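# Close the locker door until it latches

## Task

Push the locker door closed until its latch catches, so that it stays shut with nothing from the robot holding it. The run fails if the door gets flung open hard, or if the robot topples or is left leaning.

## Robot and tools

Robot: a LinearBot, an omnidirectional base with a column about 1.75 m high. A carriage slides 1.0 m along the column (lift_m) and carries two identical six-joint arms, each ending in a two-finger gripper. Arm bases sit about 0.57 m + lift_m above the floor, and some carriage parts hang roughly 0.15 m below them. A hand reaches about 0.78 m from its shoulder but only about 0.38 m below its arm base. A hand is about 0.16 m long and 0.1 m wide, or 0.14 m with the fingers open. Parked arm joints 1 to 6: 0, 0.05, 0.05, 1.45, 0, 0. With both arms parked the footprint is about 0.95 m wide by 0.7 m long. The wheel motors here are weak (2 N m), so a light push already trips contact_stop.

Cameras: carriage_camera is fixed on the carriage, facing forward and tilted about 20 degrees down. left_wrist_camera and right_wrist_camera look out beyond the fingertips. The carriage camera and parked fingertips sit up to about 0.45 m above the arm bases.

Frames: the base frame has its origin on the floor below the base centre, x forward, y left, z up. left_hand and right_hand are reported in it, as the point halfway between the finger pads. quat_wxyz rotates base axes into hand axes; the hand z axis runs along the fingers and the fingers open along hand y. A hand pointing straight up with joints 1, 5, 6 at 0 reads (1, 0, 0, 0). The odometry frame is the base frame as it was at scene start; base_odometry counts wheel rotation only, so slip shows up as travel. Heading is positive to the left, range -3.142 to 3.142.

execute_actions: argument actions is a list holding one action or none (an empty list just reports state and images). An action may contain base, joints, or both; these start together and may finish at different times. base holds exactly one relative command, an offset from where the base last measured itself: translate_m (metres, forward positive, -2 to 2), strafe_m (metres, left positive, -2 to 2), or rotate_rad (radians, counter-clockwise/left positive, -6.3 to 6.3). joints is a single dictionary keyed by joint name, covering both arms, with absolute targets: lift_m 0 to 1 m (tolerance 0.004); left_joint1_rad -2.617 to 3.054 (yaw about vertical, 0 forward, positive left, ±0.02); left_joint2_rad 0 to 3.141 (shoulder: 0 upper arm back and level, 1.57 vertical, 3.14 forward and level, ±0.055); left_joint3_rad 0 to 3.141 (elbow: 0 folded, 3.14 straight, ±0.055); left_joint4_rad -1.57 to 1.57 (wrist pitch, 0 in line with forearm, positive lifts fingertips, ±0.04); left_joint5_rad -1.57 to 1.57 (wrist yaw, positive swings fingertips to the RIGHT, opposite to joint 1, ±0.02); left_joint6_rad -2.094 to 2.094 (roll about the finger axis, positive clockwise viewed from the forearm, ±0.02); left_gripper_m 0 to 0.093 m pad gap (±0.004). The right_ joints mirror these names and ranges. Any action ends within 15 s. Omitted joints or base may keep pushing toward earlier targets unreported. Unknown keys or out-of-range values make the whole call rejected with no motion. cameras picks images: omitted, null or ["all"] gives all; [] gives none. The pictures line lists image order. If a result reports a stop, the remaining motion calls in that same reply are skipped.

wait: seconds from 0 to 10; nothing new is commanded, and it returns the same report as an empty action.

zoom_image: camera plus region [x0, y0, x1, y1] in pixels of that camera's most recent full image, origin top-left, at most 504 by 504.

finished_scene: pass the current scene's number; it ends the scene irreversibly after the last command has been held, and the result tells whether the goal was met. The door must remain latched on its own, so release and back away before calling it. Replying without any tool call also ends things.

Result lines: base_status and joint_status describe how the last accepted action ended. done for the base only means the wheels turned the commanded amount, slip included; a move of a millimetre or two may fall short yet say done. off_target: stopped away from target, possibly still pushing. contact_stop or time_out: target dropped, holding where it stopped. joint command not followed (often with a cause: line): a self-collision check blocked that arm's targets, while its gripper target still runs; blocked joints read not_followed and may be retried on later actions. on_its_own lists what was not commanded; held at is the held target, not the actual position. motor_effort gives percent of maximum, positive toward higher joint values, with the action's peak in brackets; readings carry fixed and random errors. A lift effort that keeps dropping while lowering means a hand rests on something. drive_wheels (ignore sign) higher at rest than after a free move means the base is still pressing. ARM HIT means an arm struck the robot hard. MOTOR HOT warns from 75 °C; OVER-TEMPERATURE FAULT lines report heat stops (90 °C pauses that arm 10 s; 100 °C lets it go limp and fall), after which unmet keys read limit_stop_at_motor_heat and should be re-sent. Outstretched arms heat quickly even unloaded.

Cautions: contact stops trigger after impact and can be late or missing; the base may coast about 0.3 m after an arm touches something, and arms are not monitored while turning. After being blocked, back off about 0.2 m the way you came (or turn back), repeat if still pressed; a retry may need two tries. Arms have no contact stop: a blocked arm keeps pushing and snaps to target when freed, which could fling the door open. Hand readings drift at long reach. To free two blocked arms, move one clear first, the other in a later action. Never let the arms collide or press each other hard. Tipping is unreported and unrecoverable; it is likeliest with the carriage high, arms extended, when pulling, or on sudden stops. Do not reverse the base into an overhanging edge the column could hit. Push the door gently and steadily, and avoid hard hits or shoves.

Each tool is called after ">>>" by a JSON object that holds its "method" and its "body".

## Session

>>> {"method": "execute_actions", "body": {"actions": []}}

Scene clock: 0.00 s.
base_odometry: x=+0.000 y=+0.000 heading=+0.000 (m, m, rad; odometry frame)
base_status: not commanded
joint_positions: lift_m=+0.302 left_joint1_rad=-0.017 left_joint2_rad=+0.043 left_joint3_rad=+0.055 left_joint4_rad=+1.459 left_joint5_rad=+0.017 left_joint6_rad=+0.011 left_gripper_m=+0.095 right_joint1_rad=+0.018 right_joint2_rad=+0.060 right_joint3_rad=+0.054 right_joint4_rad=+1.396 right_joint5_rad=-0.044 right_joint6_rad=+0.008 right_gripper_m=+0.094
joint_status: not commanded
motor_effort: lift_m=+31 drive_wheels=-4 (%)
left_hand: x=+0.2900 y=+0.3065 z=+1.3068 quat_wxyz=(+0.999, +0.009, +0.050, -0.003) (m; base frame)
right_hand: x=+0.3109 y=-0.3013 z=+1.3039 quat_wxyz=(+0.996, -0.023, +0.090, +0.015) (m; base frame)
pictures: carriage_camera, left_wrist_camera, right_wrist_camera
Images, in order (width x height): carriage_camera 504x504, left_wrist_camera 504x504, right_wrist_camera 504x504.

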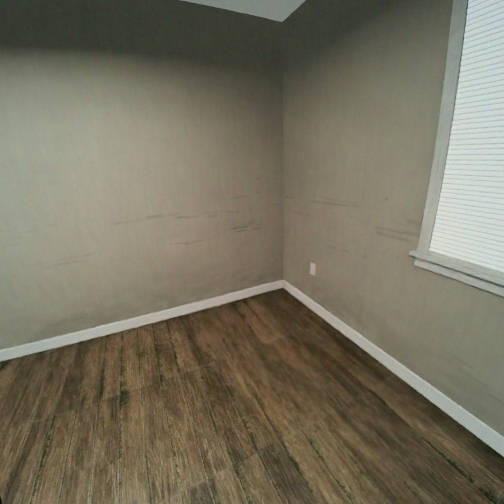

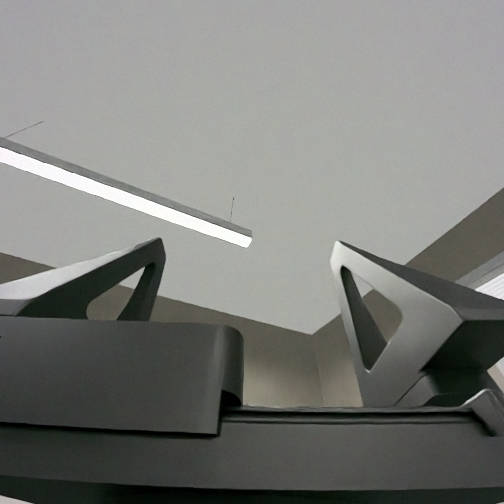

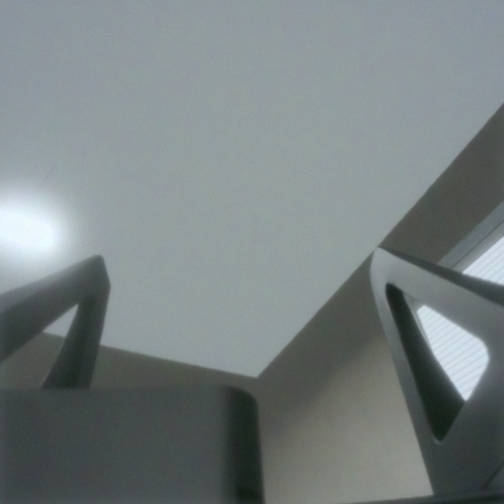

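>>> {"method": "execute_actions", "body": {"actions": [{"base": {"rotate_rad": 1.3}}], "cameras": ["carriage_camera"]}}

Scene clock: 7.63 s.
base_odometry: x=+0.000 y=+0.000 heading=+1.298 (m, m, rad; odometry frame)
base_status: done
joint_positions: lift_m=+0.302 left_joint1_rad=-0.017 left_joint2_rad=+0.043 left_joint3_rad=+0.055 left_joint4_rad=+1.459 left_joint5_rad=+0.017 left_joint6_rad=+0.011 left_gripper_m=+0.095 right_joint1_rad=+0.018 right_joint2_rad=+0.060 right_joint3_rad=+0.054 right_joint4_rad=+1.396 right_joint5_rad=-0.044 right_joint6_rad=+0.008 right_gripper_m=+0.094
joint_status: not commanded
motor_effort: lift_m=+31(31) drive_wheels=+24(45) (%)
left_hand: x=+0.2900 y=+0.3065 z=+1.3068 quat_wxyz=(+0.999, +0.009, +0.050, -0.003) (m; base frame)
right_hand: x=+0.3111 y=-0.3013 z=+1.3039 quat_wxyz=(+0.996, -0.023, +0.090, +0.015) (m; base frame)
pictures: carriage_camera
Images, in order (width x height): carriage_camera 504x504.

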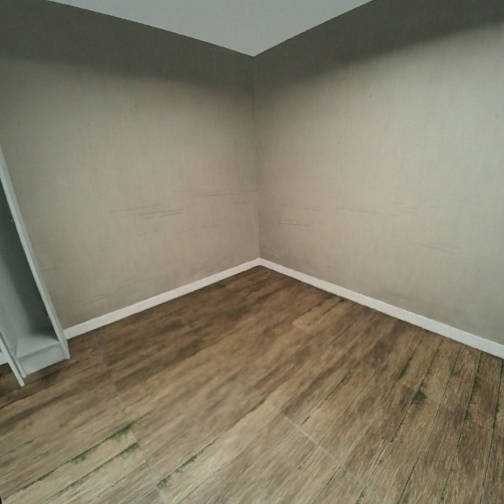

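>>> {"method": "execute_actions", "body": {"actions": [{"base": {"rotate_rad": 0.8}}], "cameras": ["carriage_camera"]}}

Scene clock: 12.73 s.
base_odometry: x=+0.000 y=+0.000 heading=+2.095 (m, m, rad; odometry frame)
base_status: done
joint_positions: lift_m=+0.302 left_joint1_rad=-0.017 left_joint2_rad=+0.043 left_joint3_rad=+0.055 left_joint4_rad=+1.459 left_joint5_rad=+0.017 left_joint6_rad=+0.011 left_gripper_m=+0.095 right_joint1_rad=+0.018 right_joint2_rad=+0.060 right_joint3_rad=+0.054 right_joint4_rad=+1.396 right_joint5_rad=-0.044 right_joint6_rad=+0.008 right_gripper_m=+0.094
joint_status: not commanded
motor_effort: lift_m=+31(31) drive_wheels=+25(47) (%)
left_hand: x=+0.2900 y=+0.3065 z=+1.3068 quat_wxyz=(+0.999, +0.009, +0.050, -0.003) (m; base frame)
right_hand: x=+0.3109 y=-0.3013 z=+1.3039 quat_wxyz=(+0.996, -0.023, +0.090, +0.015) (m; base frame)
pictures: carriage_camera
Images, in order (width x height): carriage_camera 504x504.

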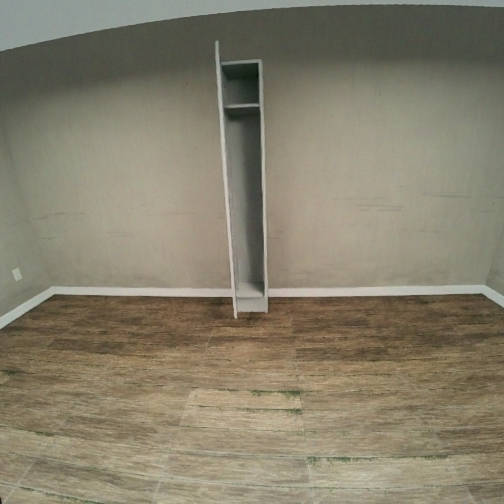

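>>> {"method": "zoom_image", "body": {"camera": "carriage_camera", "region": [170, 30, 330, 330]}}

>>> {"method": "zoom_image", "body": {"camera": "carriage_camera", "region": [200, 260, 300, 330]}}

>>> {"method": "zoom_image", "body": {"camera": "carriage_camera", "region": [195, 35, 295, 125]}}

Region (170, 30, 330, 330) of carriage_camera's 504x504 image, scaled by 1.680, with more detail than that image has; it fills the left 269 columns of this view, and the rest is white.

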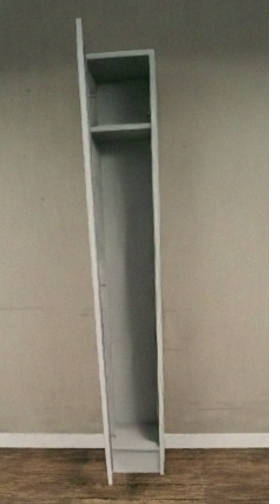

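Region (200, 260, 300, 330) of carriage_camera's 504x504 image, scaled by 5.040, with more detail than that image has; it fills the top 353 rows of this view, and the rest is white.

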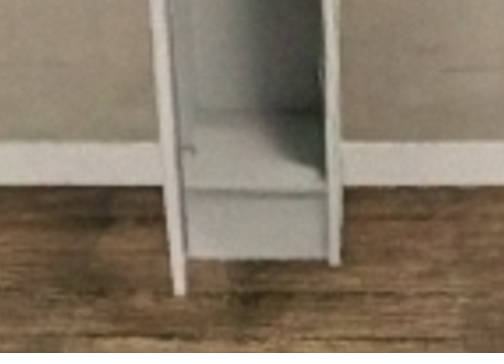

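Region (195, 35, 295, 125) of carriage_camera's 504x504 image, scaled by 5.040, with more detail than that image has; it fills the top 454 rows of this view, and the rest is white.

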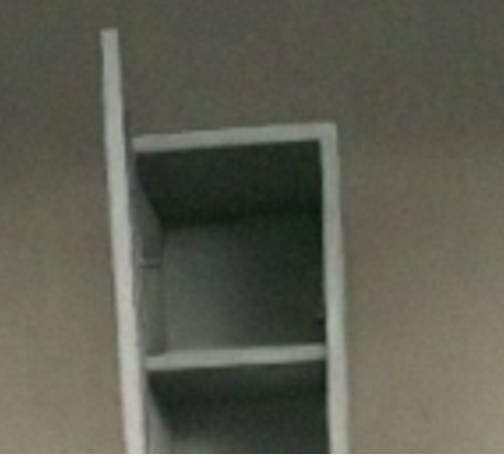

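>>> {"method": "execute_actions", "body": {"actions": [{"base": {"translate_m": 0.9}, "joints": {"left_joint1_rad": 0.0, "left_joint2_rad": 1.57, "left_joint3_rad": 1.2, "left_joint4_rad": 0.37, "left_joint5_rad": 0.0, "left_joint6_rad": 0.0, "left_gripper_m": 0.0}}], "cameras": ["carriage_camera", "left_wrist_camera"]}}

Scene clock: 106.90 s.
base_odometry: x=-0.452 y=+0.778 heading=+2.097 (m, m, rad; odometry frame)
base_status: done
joint_positions: lift_m=+0.302 left_joint1_rad=-0.009 left_joint2_rad=+1.565 left_joint3_rad=+1.177 left_joint4_rad=+0.375 left_joint5_rad=+0.006 left_joint6_rad=+0.004 left_gripper_m=+0.001 right_joint1_rad=+0.018 right_joint2_rad=+0.060 right_joint3_rad=+0.054 right_joint4_rad=+1.397 right_joint5_rad=-0.044 right_joint6_rad=+0.008 right_gripper_m=+0.094
joint_status: all done
motor_effort: lift_m=+31(31) drive_wheels=-14(50) (%)
left_hand: x=+0.7788 y=+0.3042 z=+1.2115 quat_wxyz=(+0.703, +0.007, +0.712, -0.004) (m; base frame)
right_hand: x=+0.3108 y=-0.3013 z=+1.3039 quat_wxyz=(+0.996, -0.023, +0.090, +0.015) (m; base frame)
pictures: carriage_camera, left_wrist_camera
Images, in order (width x height): carriage_camera 504x504, left_wrist_camera 504x504.

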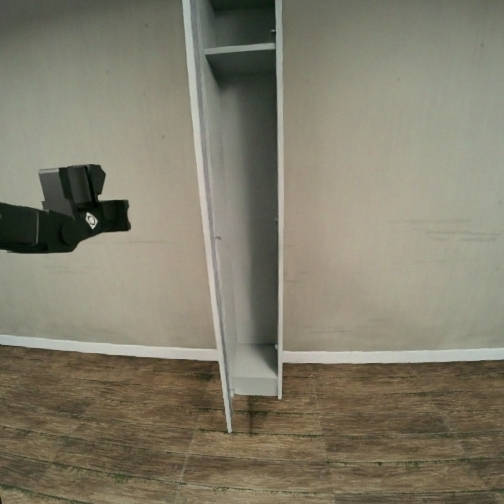

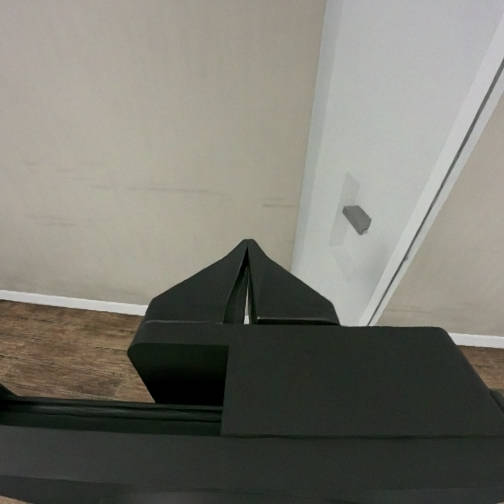

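>>> {"method": "execute_actions", "body": {"actions": [{"base": {"translate_m": 0.3}}], "cameras": ["carriage_camera", "left_wrist_camera"]}}

Scene clock: 121.03 s.
base_odometry: x=-0.604 y=+1.037 heading=+2.099 (m, m, rad; odometry frame)
base_status: done
joint_positions: lift_m=+0.302 left_joint1_rad=-0.006 left_joint2_rad=+1.565 left_joint3_rad=+1.179 left_joint4_rad=+0.375 left_joint5_rad=+0.005 left_joint6_rad=+0.004 left_gripper_m=+0.001 right_joint1_rad=+0.018 right_joint2_rad=+0.060 right_joint3_rad=+0.054 right_joint4_rad=+1.396 right_joint5_rad=-0.044 right_joint6_rad=+0.008 right_gripper_m=+0.094
joint_status: not commanded
motor_effort: lift_m=+31(31) drive_wheels=-14(42) (%)
left_hand: x=+0.7789 y=+0.3056 z=+1.2123 quat_wxyz=(+0.703, +0.006, +0.711, -0.003) (m; base frame)
right_hand: x=+0.3110 y=-0.3013 z=+1.3039 quat_wxyz=(+0.996, -0.023, +0.090, +0.015) (m; base frame)
pictures: carriage_camera, left_wrist_camera
Images, in order (width x height): carriage_camera 504x504, left_wrist_camera 504x504.

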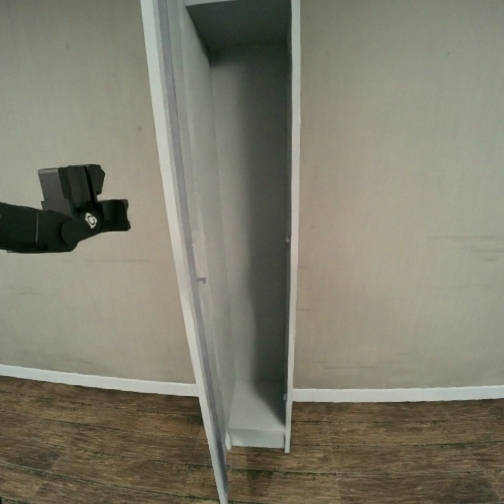

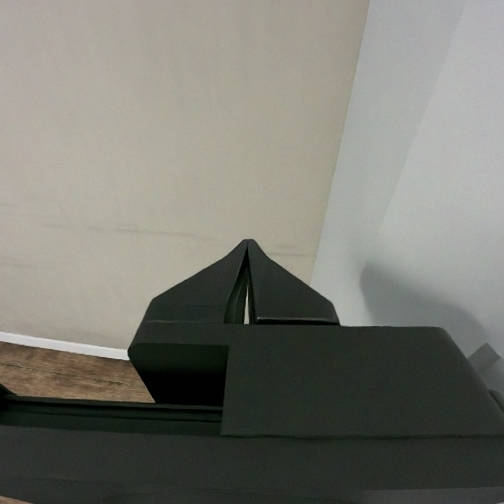

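>>> {"method": "execute_actions", "body": {"actions": [{"base": {"strafe_m": -0.2}}], "cameras": ["carriage_camera", "left_wrist_camera"]}}

Scene clock: 143.97 s.
base_odometry: x=-0.431 y=+1.138 heading=+2.099 (m, m, rad; odometry frame)
base_status: done
joint_positions: lift_m=+0.302 left_joint1_rad=+0.006 left_joint2_rad=+1.565 left_joint3_rad=+1.179 left_joint4_rad=+0.375 left_joint5_rad=-0.009 left_joint6_rad=-0.003 left_gripper_m=+0.001 right_joint1_rad=+0.018 right_joint2_rad=+0.060 right_joint3_rad=+0.054 right_joint4_rad=+1.395 right_joint5_rad=-0.044 right_joint6_rad=+0.008 right_gripper_m=+0.094
joint_status: not commanded
motor_effort: lift_m=+31(31) drive_wheels=-6(38) (%)
left_hand: x=+0.7789 y=+0.3145 z=+1.2122 quat_wxyz=(+0.703, -0.006, +0.711, +0.004) (m; base frame)
right_hand: x=+0.3112 y=-0.3014 z=+1.3038 quat_wxyz=(+0.996, -0.022, +0.091, +0.015) (m; base frame)
pictures: carriage_camera, left_wrist_camera
Images, in order (width x height): carriage_camera 504x504, left_wrist_camera 504x504.

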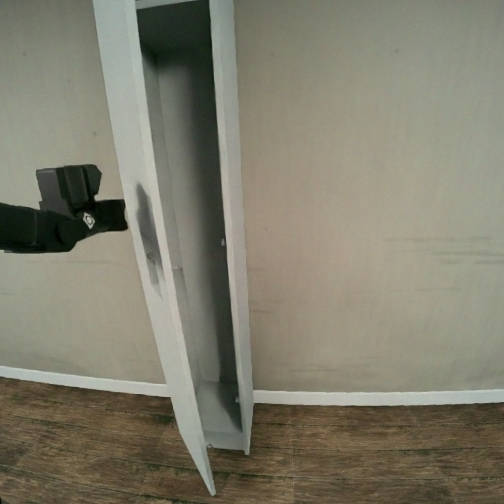

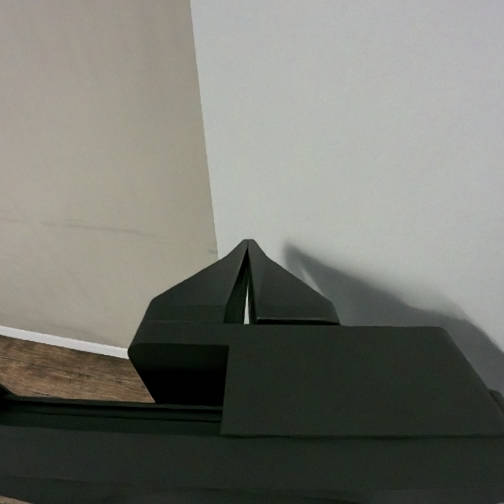

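>>> {"method": "execute_actions", "body": {"actions": [{"base": {"strafe_m": -0.15}}], "cameras": ["carriage_camera", "left_wrist_camera"]}}

Scene clock: 149.30 s.
base_odometry: x=-0.336 y=+1.195 heading=+2.100 (m, m, rad; odometry frame)
base_status: strafe_m contact_stop (by the wheels' count: -0.111 of -0.150)
joint_positions: lift_m=+0.302 left_joint1_rad=+0.000 left_joint2_rad=+1.565 left_joint3_rad=+1.180 left_joint4_rad=+0.375 left_joint5_rad=-0.011 left_joint6_rad=-0.003 left_gripper_m=+0.001 right_joint1_rad=+0.018 right_joint2_rad=+0.060 right_joint3_rad=+0.054 right_joint4_rad=+1.395 right_joint5_rad=-0.044 right_joint6_rad=+0.008 right_gripper_m=+0.094
joint_status: not commanded
motor_effort: lift_m=+31(31) drive_wheels=-3(45) (%)
left_hand: x=+0.7790 y=+0.3115 z=+1.2132 quat_wxyz=(+0.704, -0.005, +0.710, +0.003) (m; base frame)
right_hand: x=+0.3113 y=-0.3015 z=+1.3038 quat_wxyz=(+0.996, -0.022, +0.091, +0.015) (m; base frame)
pictures: carriage_camera, left_wrist_camera
Images, in order (width x height): carriage_camera 504x504, left_wrist_camera 504x504.

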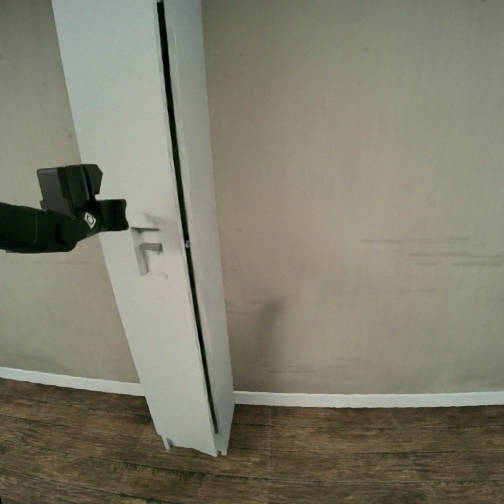

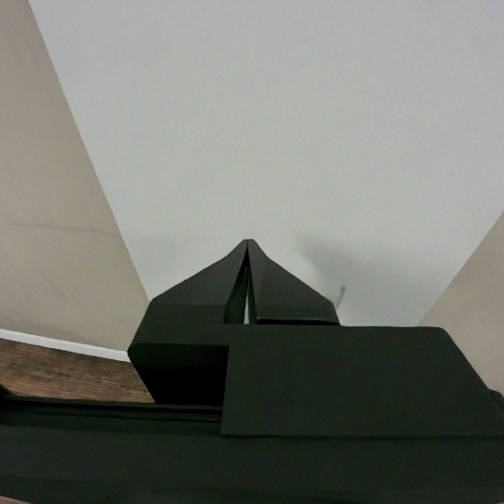

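>>> {"method": "zoom_image", "body": {"camera": "carriage_camera", "region": [110, 370, 270, 490]}}

>>> {"method": "zoom_image", "body": {"camera": "carriage_camera", "region": [90, 160, 250, 320]}}

Region (110, 370, 270, 490) of carriage_camera's 504x504 image, scaled by 3.150, with more detail than that image has; it fills the top 378 rows of this view, and the rest is white.

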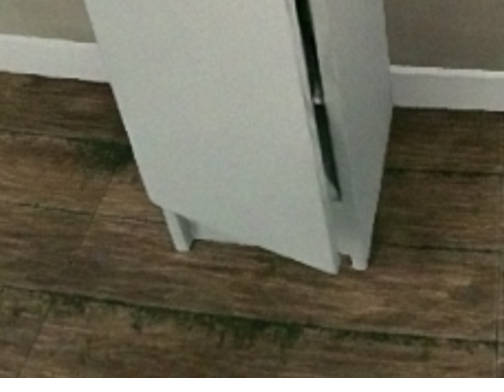

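Region (90, 160, 250, 320) of carriage_camera's 504x504 image, scaled by 3.150, with more detail than that image has.

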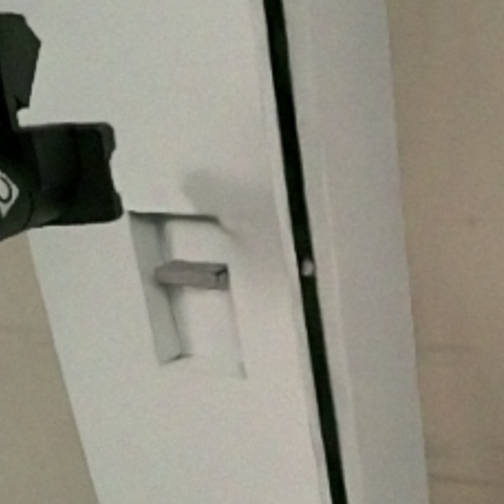

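>>> {"method": "execute_actions", "body": {"actions": [{"base": {"strafe_m": -0.075}, "joints": {"lift_m": 0.35}}], "cameras": ["carriage_camera", "left_wrist_camera"]}}

Scene clock: 188.47 s.
base_odometry: x=-0.271 y=+1.233 heading=+2.100 (m, m, rad; odometry frame)
base_status: done
joint_positions: lift_m=+0.350 left_joint1_rad=+0.000 left_joint2_rad=+1.565 left_joint3_rad=+1.190 left_joint4_rad=+0.377 left_joint5_rad=-0.007 left_joint6_rad=-0.003 left_gripper_m=+0.001 right_joint1_rad=+0.018 right_joint2_rad=+0.060 right_joint3_rad=+0.054 right_joint4_rad=+1.395 right_joint5_rad=-0.045 right_joint6_rad=+0.008 right_gripper_m=+0.094
joint_status: all done
motor_effort: lift_m=+35(41) drive_wheels=-6(38) (%)
left_hand: x=+0.7793 y=+0.3109 z=+1.2661 quat_wxyz=(+0.708, -0.004, +0.707, +0.001) (m; base frame)
right_hand: x=+0.3112 y=-0.3013 z=+1.3518 quat_wxyz=(+0.995, -0.023, +0.091, +0.015) (m; base frame)
pictures: carriage_camera, left_wrist_camera
Images, in order (width x height): carriage_camera 504x504, left_wrist_camera 504x504.

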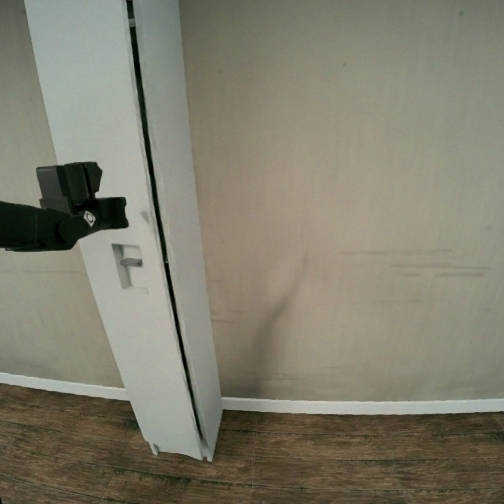

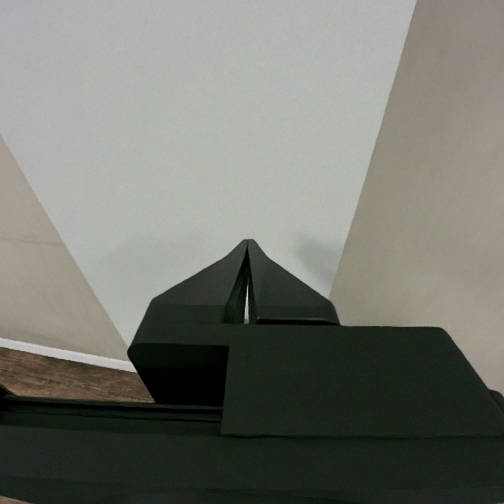

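>>> {"method": "zoom_image", "body": {"camera": "carriage_camera", "region": [90, 380, 250, 500]}}

Region (90, 380, 250, 500) of carriage_camera's 504x504 image, scaled by 3.150, with more detail than that image has; it fills the top 378 rows of this view, and the rest is white.

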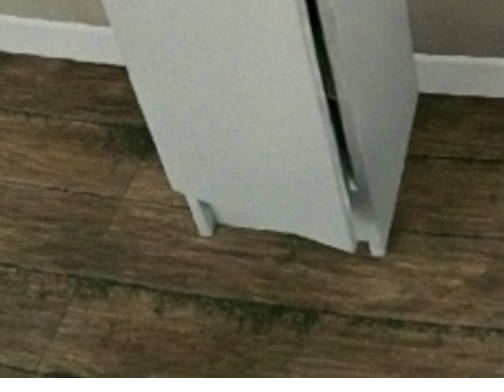

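>>> {"method": "execute_actions", "body": {"actions": [{"base": {"translate_m": 0.07}}], "cameras": ["carriage_camera", "left_wrist_camera"]}}

Scene clock: 206.20 s.
base_odometry: x=-0.306 y=+1.294 heading=+2.099 (m, m, rad; odometry frame)
base_status: done
joint_positions: lift_m=+0.350 left_joint1_rad=+0.001 left_joint2_rad=+1.558 left_joint3_rad=+1.189 left_joint4_rad=+0.366 left_joint5_rad=-0.005 left_joint6_rad=-0.003 left_gripper_m=+0.001 right_joint1_rad=+0.018 right_joint2_rad=+0.060 right_joint3_rad=+0.054 right_joint4_rad=+1.394 right_joint5_rad=-0.045 right_joint6_rad=+0.008 right_gripper_m=+0.094
joint_status: not commanded
motor_effort: lift_m=+35(35) drive_wheels=+8(35) (%)
left_hand: x=+0.7777 y=+0.3109 z=+1.2664 quat_wxyz=(+0.706, -0.003, +0.708, +0.001) (m; base frame)
right_hand: x=+0.3114 y=-0.3013 z=+1.3517 quat_wxyz=(+0.995, -0.023, +0.091, +0.015) (m; base frame)
pictures: carriage_camera, left_wrist_camera
Images, in order (width x height): carriage_camera 504x504, left_wrist_camera 504x504.

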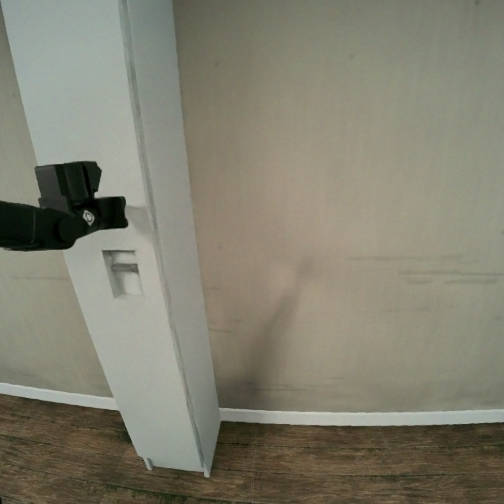

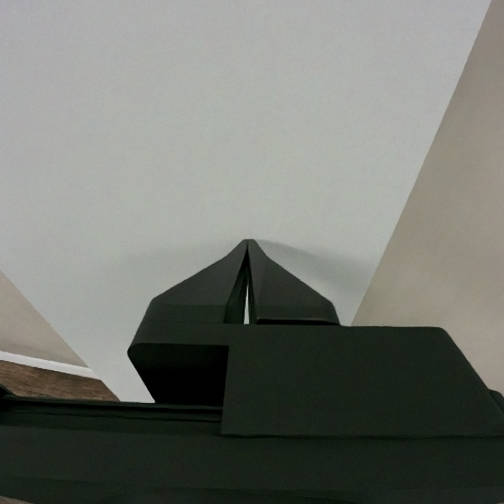

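>>> {"method": "zoom_image", "body": {"camera": "carriage_camera", "region": [90, 390, 250, 504]}}

>>> {"method": "zoom_image", "body": {"camera": "carriage_camera", "region": [60, 170, 220, 330]}}

Region (90, 390, 250, 504) of carriage_camera's 504x504 image, scaled by 3.150, with more detail than that image has; it fills the top 359 rows of this view, and the rest is white.

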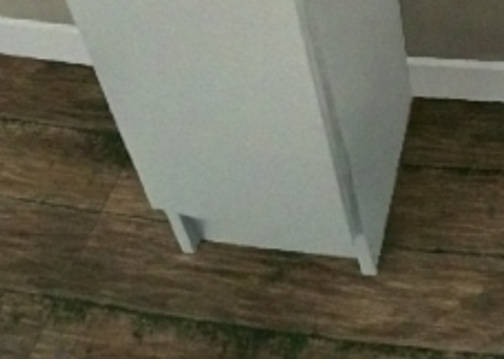

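Region (60, 170, 220, 330) of carriage_camera's 504x504 image, scaled by 3.150, with more detail than that image has.

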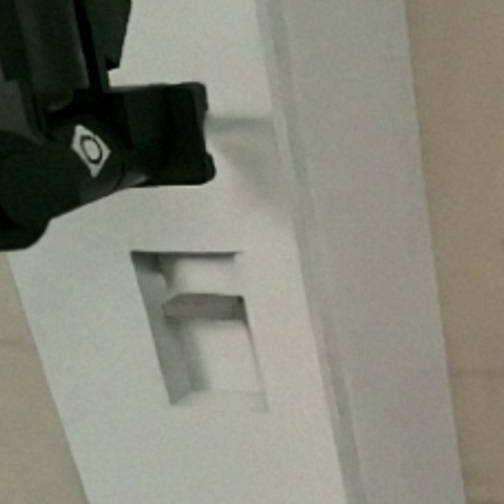

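>>> {"method": "execute_actions", "body": {"actions": [{"base": {"translate_m": 0.02}}], "cameras": ["carriage_camera", "left_wrist_camera"]}}

Scene clock: 217.43 s.
base_odometry: x=-0.316 y=+1.311 heading=+2.098 (m, m, rad; odometry frame)
base_status: done
joint_positions: lift_m=+0.350 left_joint1_rad=+0.000 left_joint2_rad=+1.543 left_joint3_rad=+1.188 left_joint4_rad=+0.335 left_joint5_rad=+0.001 left_joint6_rad=-0.003 left_gripper_m=+0.001 right_joint1_rad=+0.018 right_joint2_rad=+0.060 right_joint3_rad=+0.054 right_joint4_rad=+1.392 right_joint5_rad=-0.045 right_joint6_rad=+0.008 right_gripper_m=+0.094
joint_status: not commanded
motor_effort: lift_m=+35(35) drive_wheels=+20(48) (%)
left_hand: x=+0.7741 y=+0.3097 z=+1.2662 quat_wxyz=(+0.700, -0.001, +0.714, -0.001) (m; base frame)
right_hand: x=+0.3120 y=-0.3012 z=+1.3516 quat_wxyz=(+0.995, -0.023, +0.092, +0.015) (m; base frame)
pictures: carriage_camera, left_wrist_camera
Images, in order (width x height): carriage_camera 504x504, left_wrist_camera 504x504.

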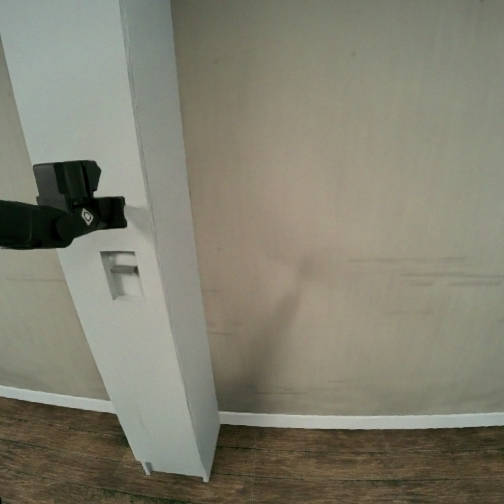

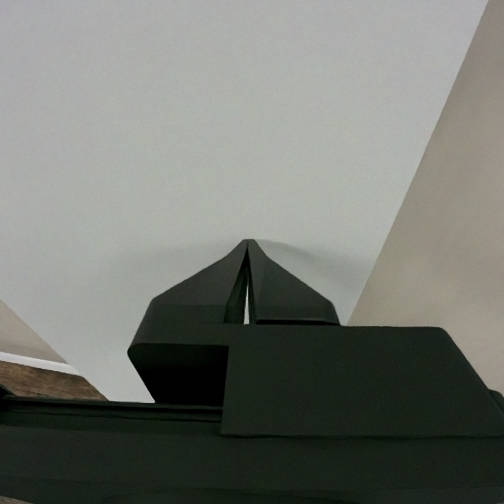

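>>> {"method": "zoom_image", "body": {"camera": "carriage_camera", "region": [90, 390, 250, 504]}}

>>> {"method": "zoom_image", "body": {"camera": "carriage_camera", "region": [60, 170, 220, 330]}}

Region (90, 390, 250, 504) of carriage_camera's 504x504 image, scaled by 3.150, with more detail than that image has; it fills the top 359 rows of this view, and the rest is white.

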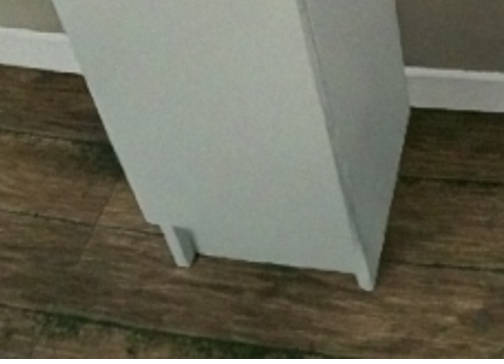

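Region (60, 170, 220, 330) of carriage_camera's 504x504 image, scaled by 3.150, with more detail than that image has.

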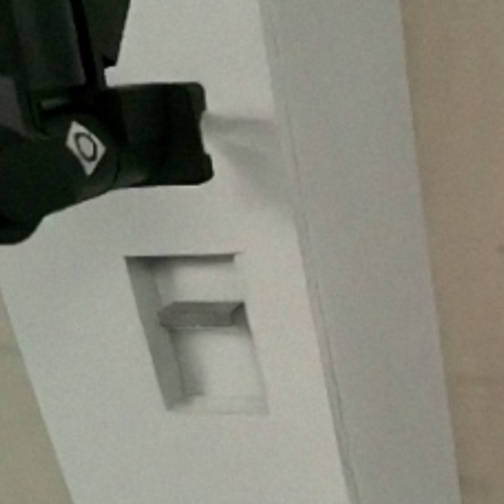

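>>> {"method": "execute_actions", "body": {"actions": [{"base": {"translate_m": -0.3}}], "cameras": ["carriage_camera", "left_wrist_camera"]}}

Scene clock: 228.90 s.
base_odometry: x=-0.164 y=+1.052 heading=+2.098 (m, m, rad; odometry frame)
base_status: done
joint_positions: lift_m=+0.350 left_joint1_rad=+0.000 left_joint2_rad=+1.556 left_joint3_rad=+1.188 left_joint4_rad=+0.362 left_joint5_rad=-0.004 left_joint6_rad=-0.003 left_gripper_m=+0.001 right_joint1_rad=+0.018 right_joint2_rad=+0.060 right_joint3_rad=+0.054 right_joint4_rad=+1.394 right_joint5_rad=-0.045 right_joint6_rad=+0.008 right_gripper_m=+0.094
joint_status: not commanded
motor_effort: lift_m=+35(35) drive_wheels=-6(48) (%)
left_hand: x=+0.7773 y=+0.3105 z=+1.2661 quat_wxyz=(+0.705, -0.002, +0.709, +0.000) (m; base frame)
right_hand: x=+0.3113 y=-0.3012 z=+1.3518 quat_wxyz=(+0.995, -0.023, +0.091, +0.015) (m; base frame)
pictures: carriage_camera, left_wrist_camera
Images, in order (width x height): carriage_camera 504x504, left_wrist_camera 504x504.

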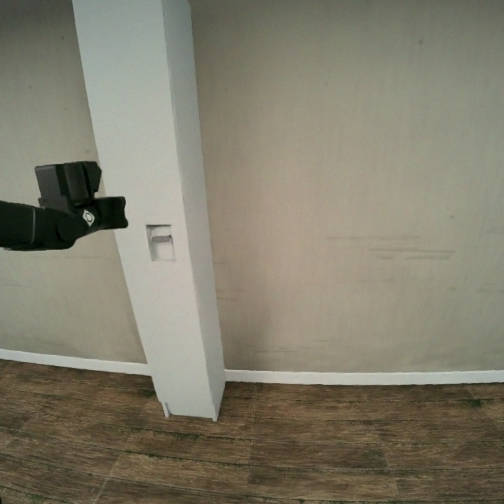

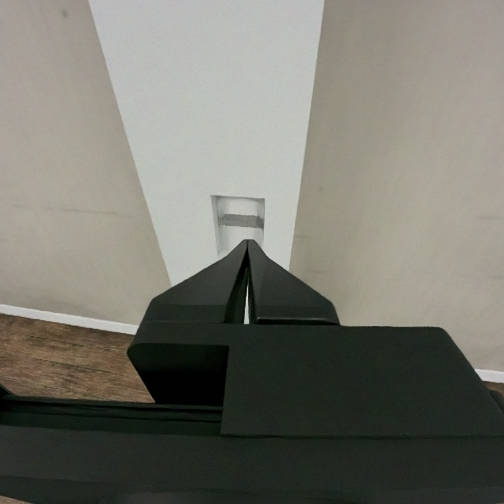

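>>> {"method": "zoom_image", "body": {"camera": "carriage_camera", "region": [120, 340, 260, 440]}}

>>> {"method": "zoom_image", "body": {"camera": "carriage_camera", "region": [110, 190, 230, 290]}}

Region (120, 340, 260, 440) of carriage_camera's 504x504 image, scaled by 3.600, with more detail than that image has; it fills the top 360 rows of this view, and the rest is white.

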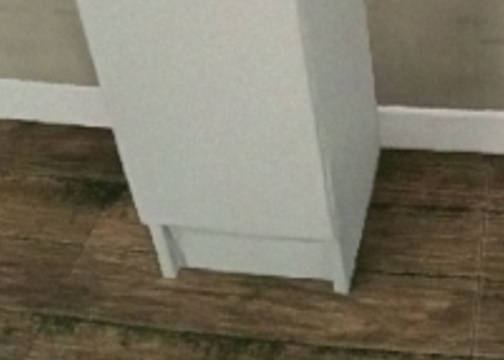

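Region (110, 190, 230, 290) of carriage_camera's 504x504 image, scaled by 4.200, with more detail than that image has.

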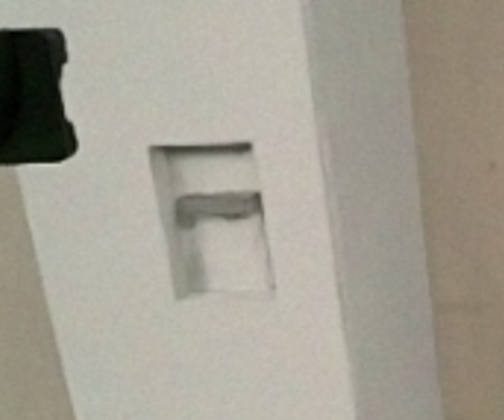

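>>> {"method": "execute_actions", "body": {"actions": [{"base": {"translate_m": -0.3}, "joints": {"left_joint1_rad": 0.0, "left_joint2_rad": 0.05, "left_joint3_rad": 0.05, "left_joint4_rad": 1.45, "left_joint5_rad": 0.0, "left_joint6_rad": 0.0}}], "cameras": ["carriage_camera"]}}

Scene clock: 248.73 s.
base_odometry: x=-0.013 y=+0.793 heading=+2.098 (m, m, rad; odometry frame)
base_status: done
joint_positions: lift_m=+0.350 left_joint1_rad=+0.000 left_joint2_rad=+0.062 left_joint3_rad=+0.072 left_joint4_rad=+1.448 left_joint5_rad=-0.004 left_joint6_rad=-0.003 left_gripper_m=+0.001 right_joint1_rad=+0.018 right_joint2_rad=+0.060 right_joint3_rad=+0.054 right_joint4_rad=+1.395 right_joint5_rad=-0.045 right_joint6_rad=+0.008 right_gripper_m=+0.094
joint_status: all done
motor_effort: lift_m=+35(35) drive_wheels=-4(41) (%)
left_hand: x=+0.2937 y=+0.3104 z=+1.3589 quat_wxyz=(+0.998, -0.002, +0.057, -0.001) (m; base frame)
right_hand: x=+0.3112 y=-0.3012 z=+1.3518 quat_wxyz=(+0.996, -0.023, +0.091, +0.015) (m; base frame)
pictures: carriage_camera
Images, in order (width x height): carriage_camera 504x504.

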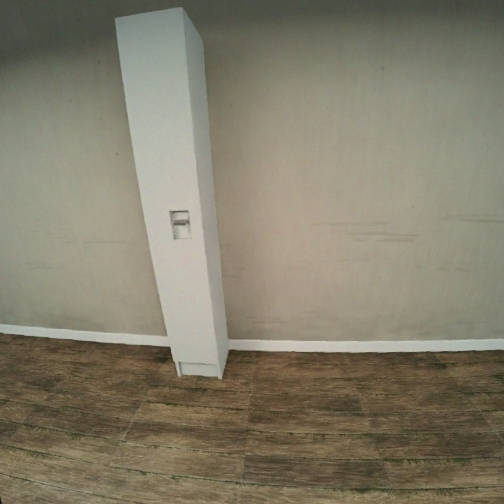

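The door is shut flush and stays shut with the hand released. The arm is parked and the robot is clear of the locker.

>>> {"method": "finished_scene", "body": {"scene": 2}}

The scene is finished: the task was done.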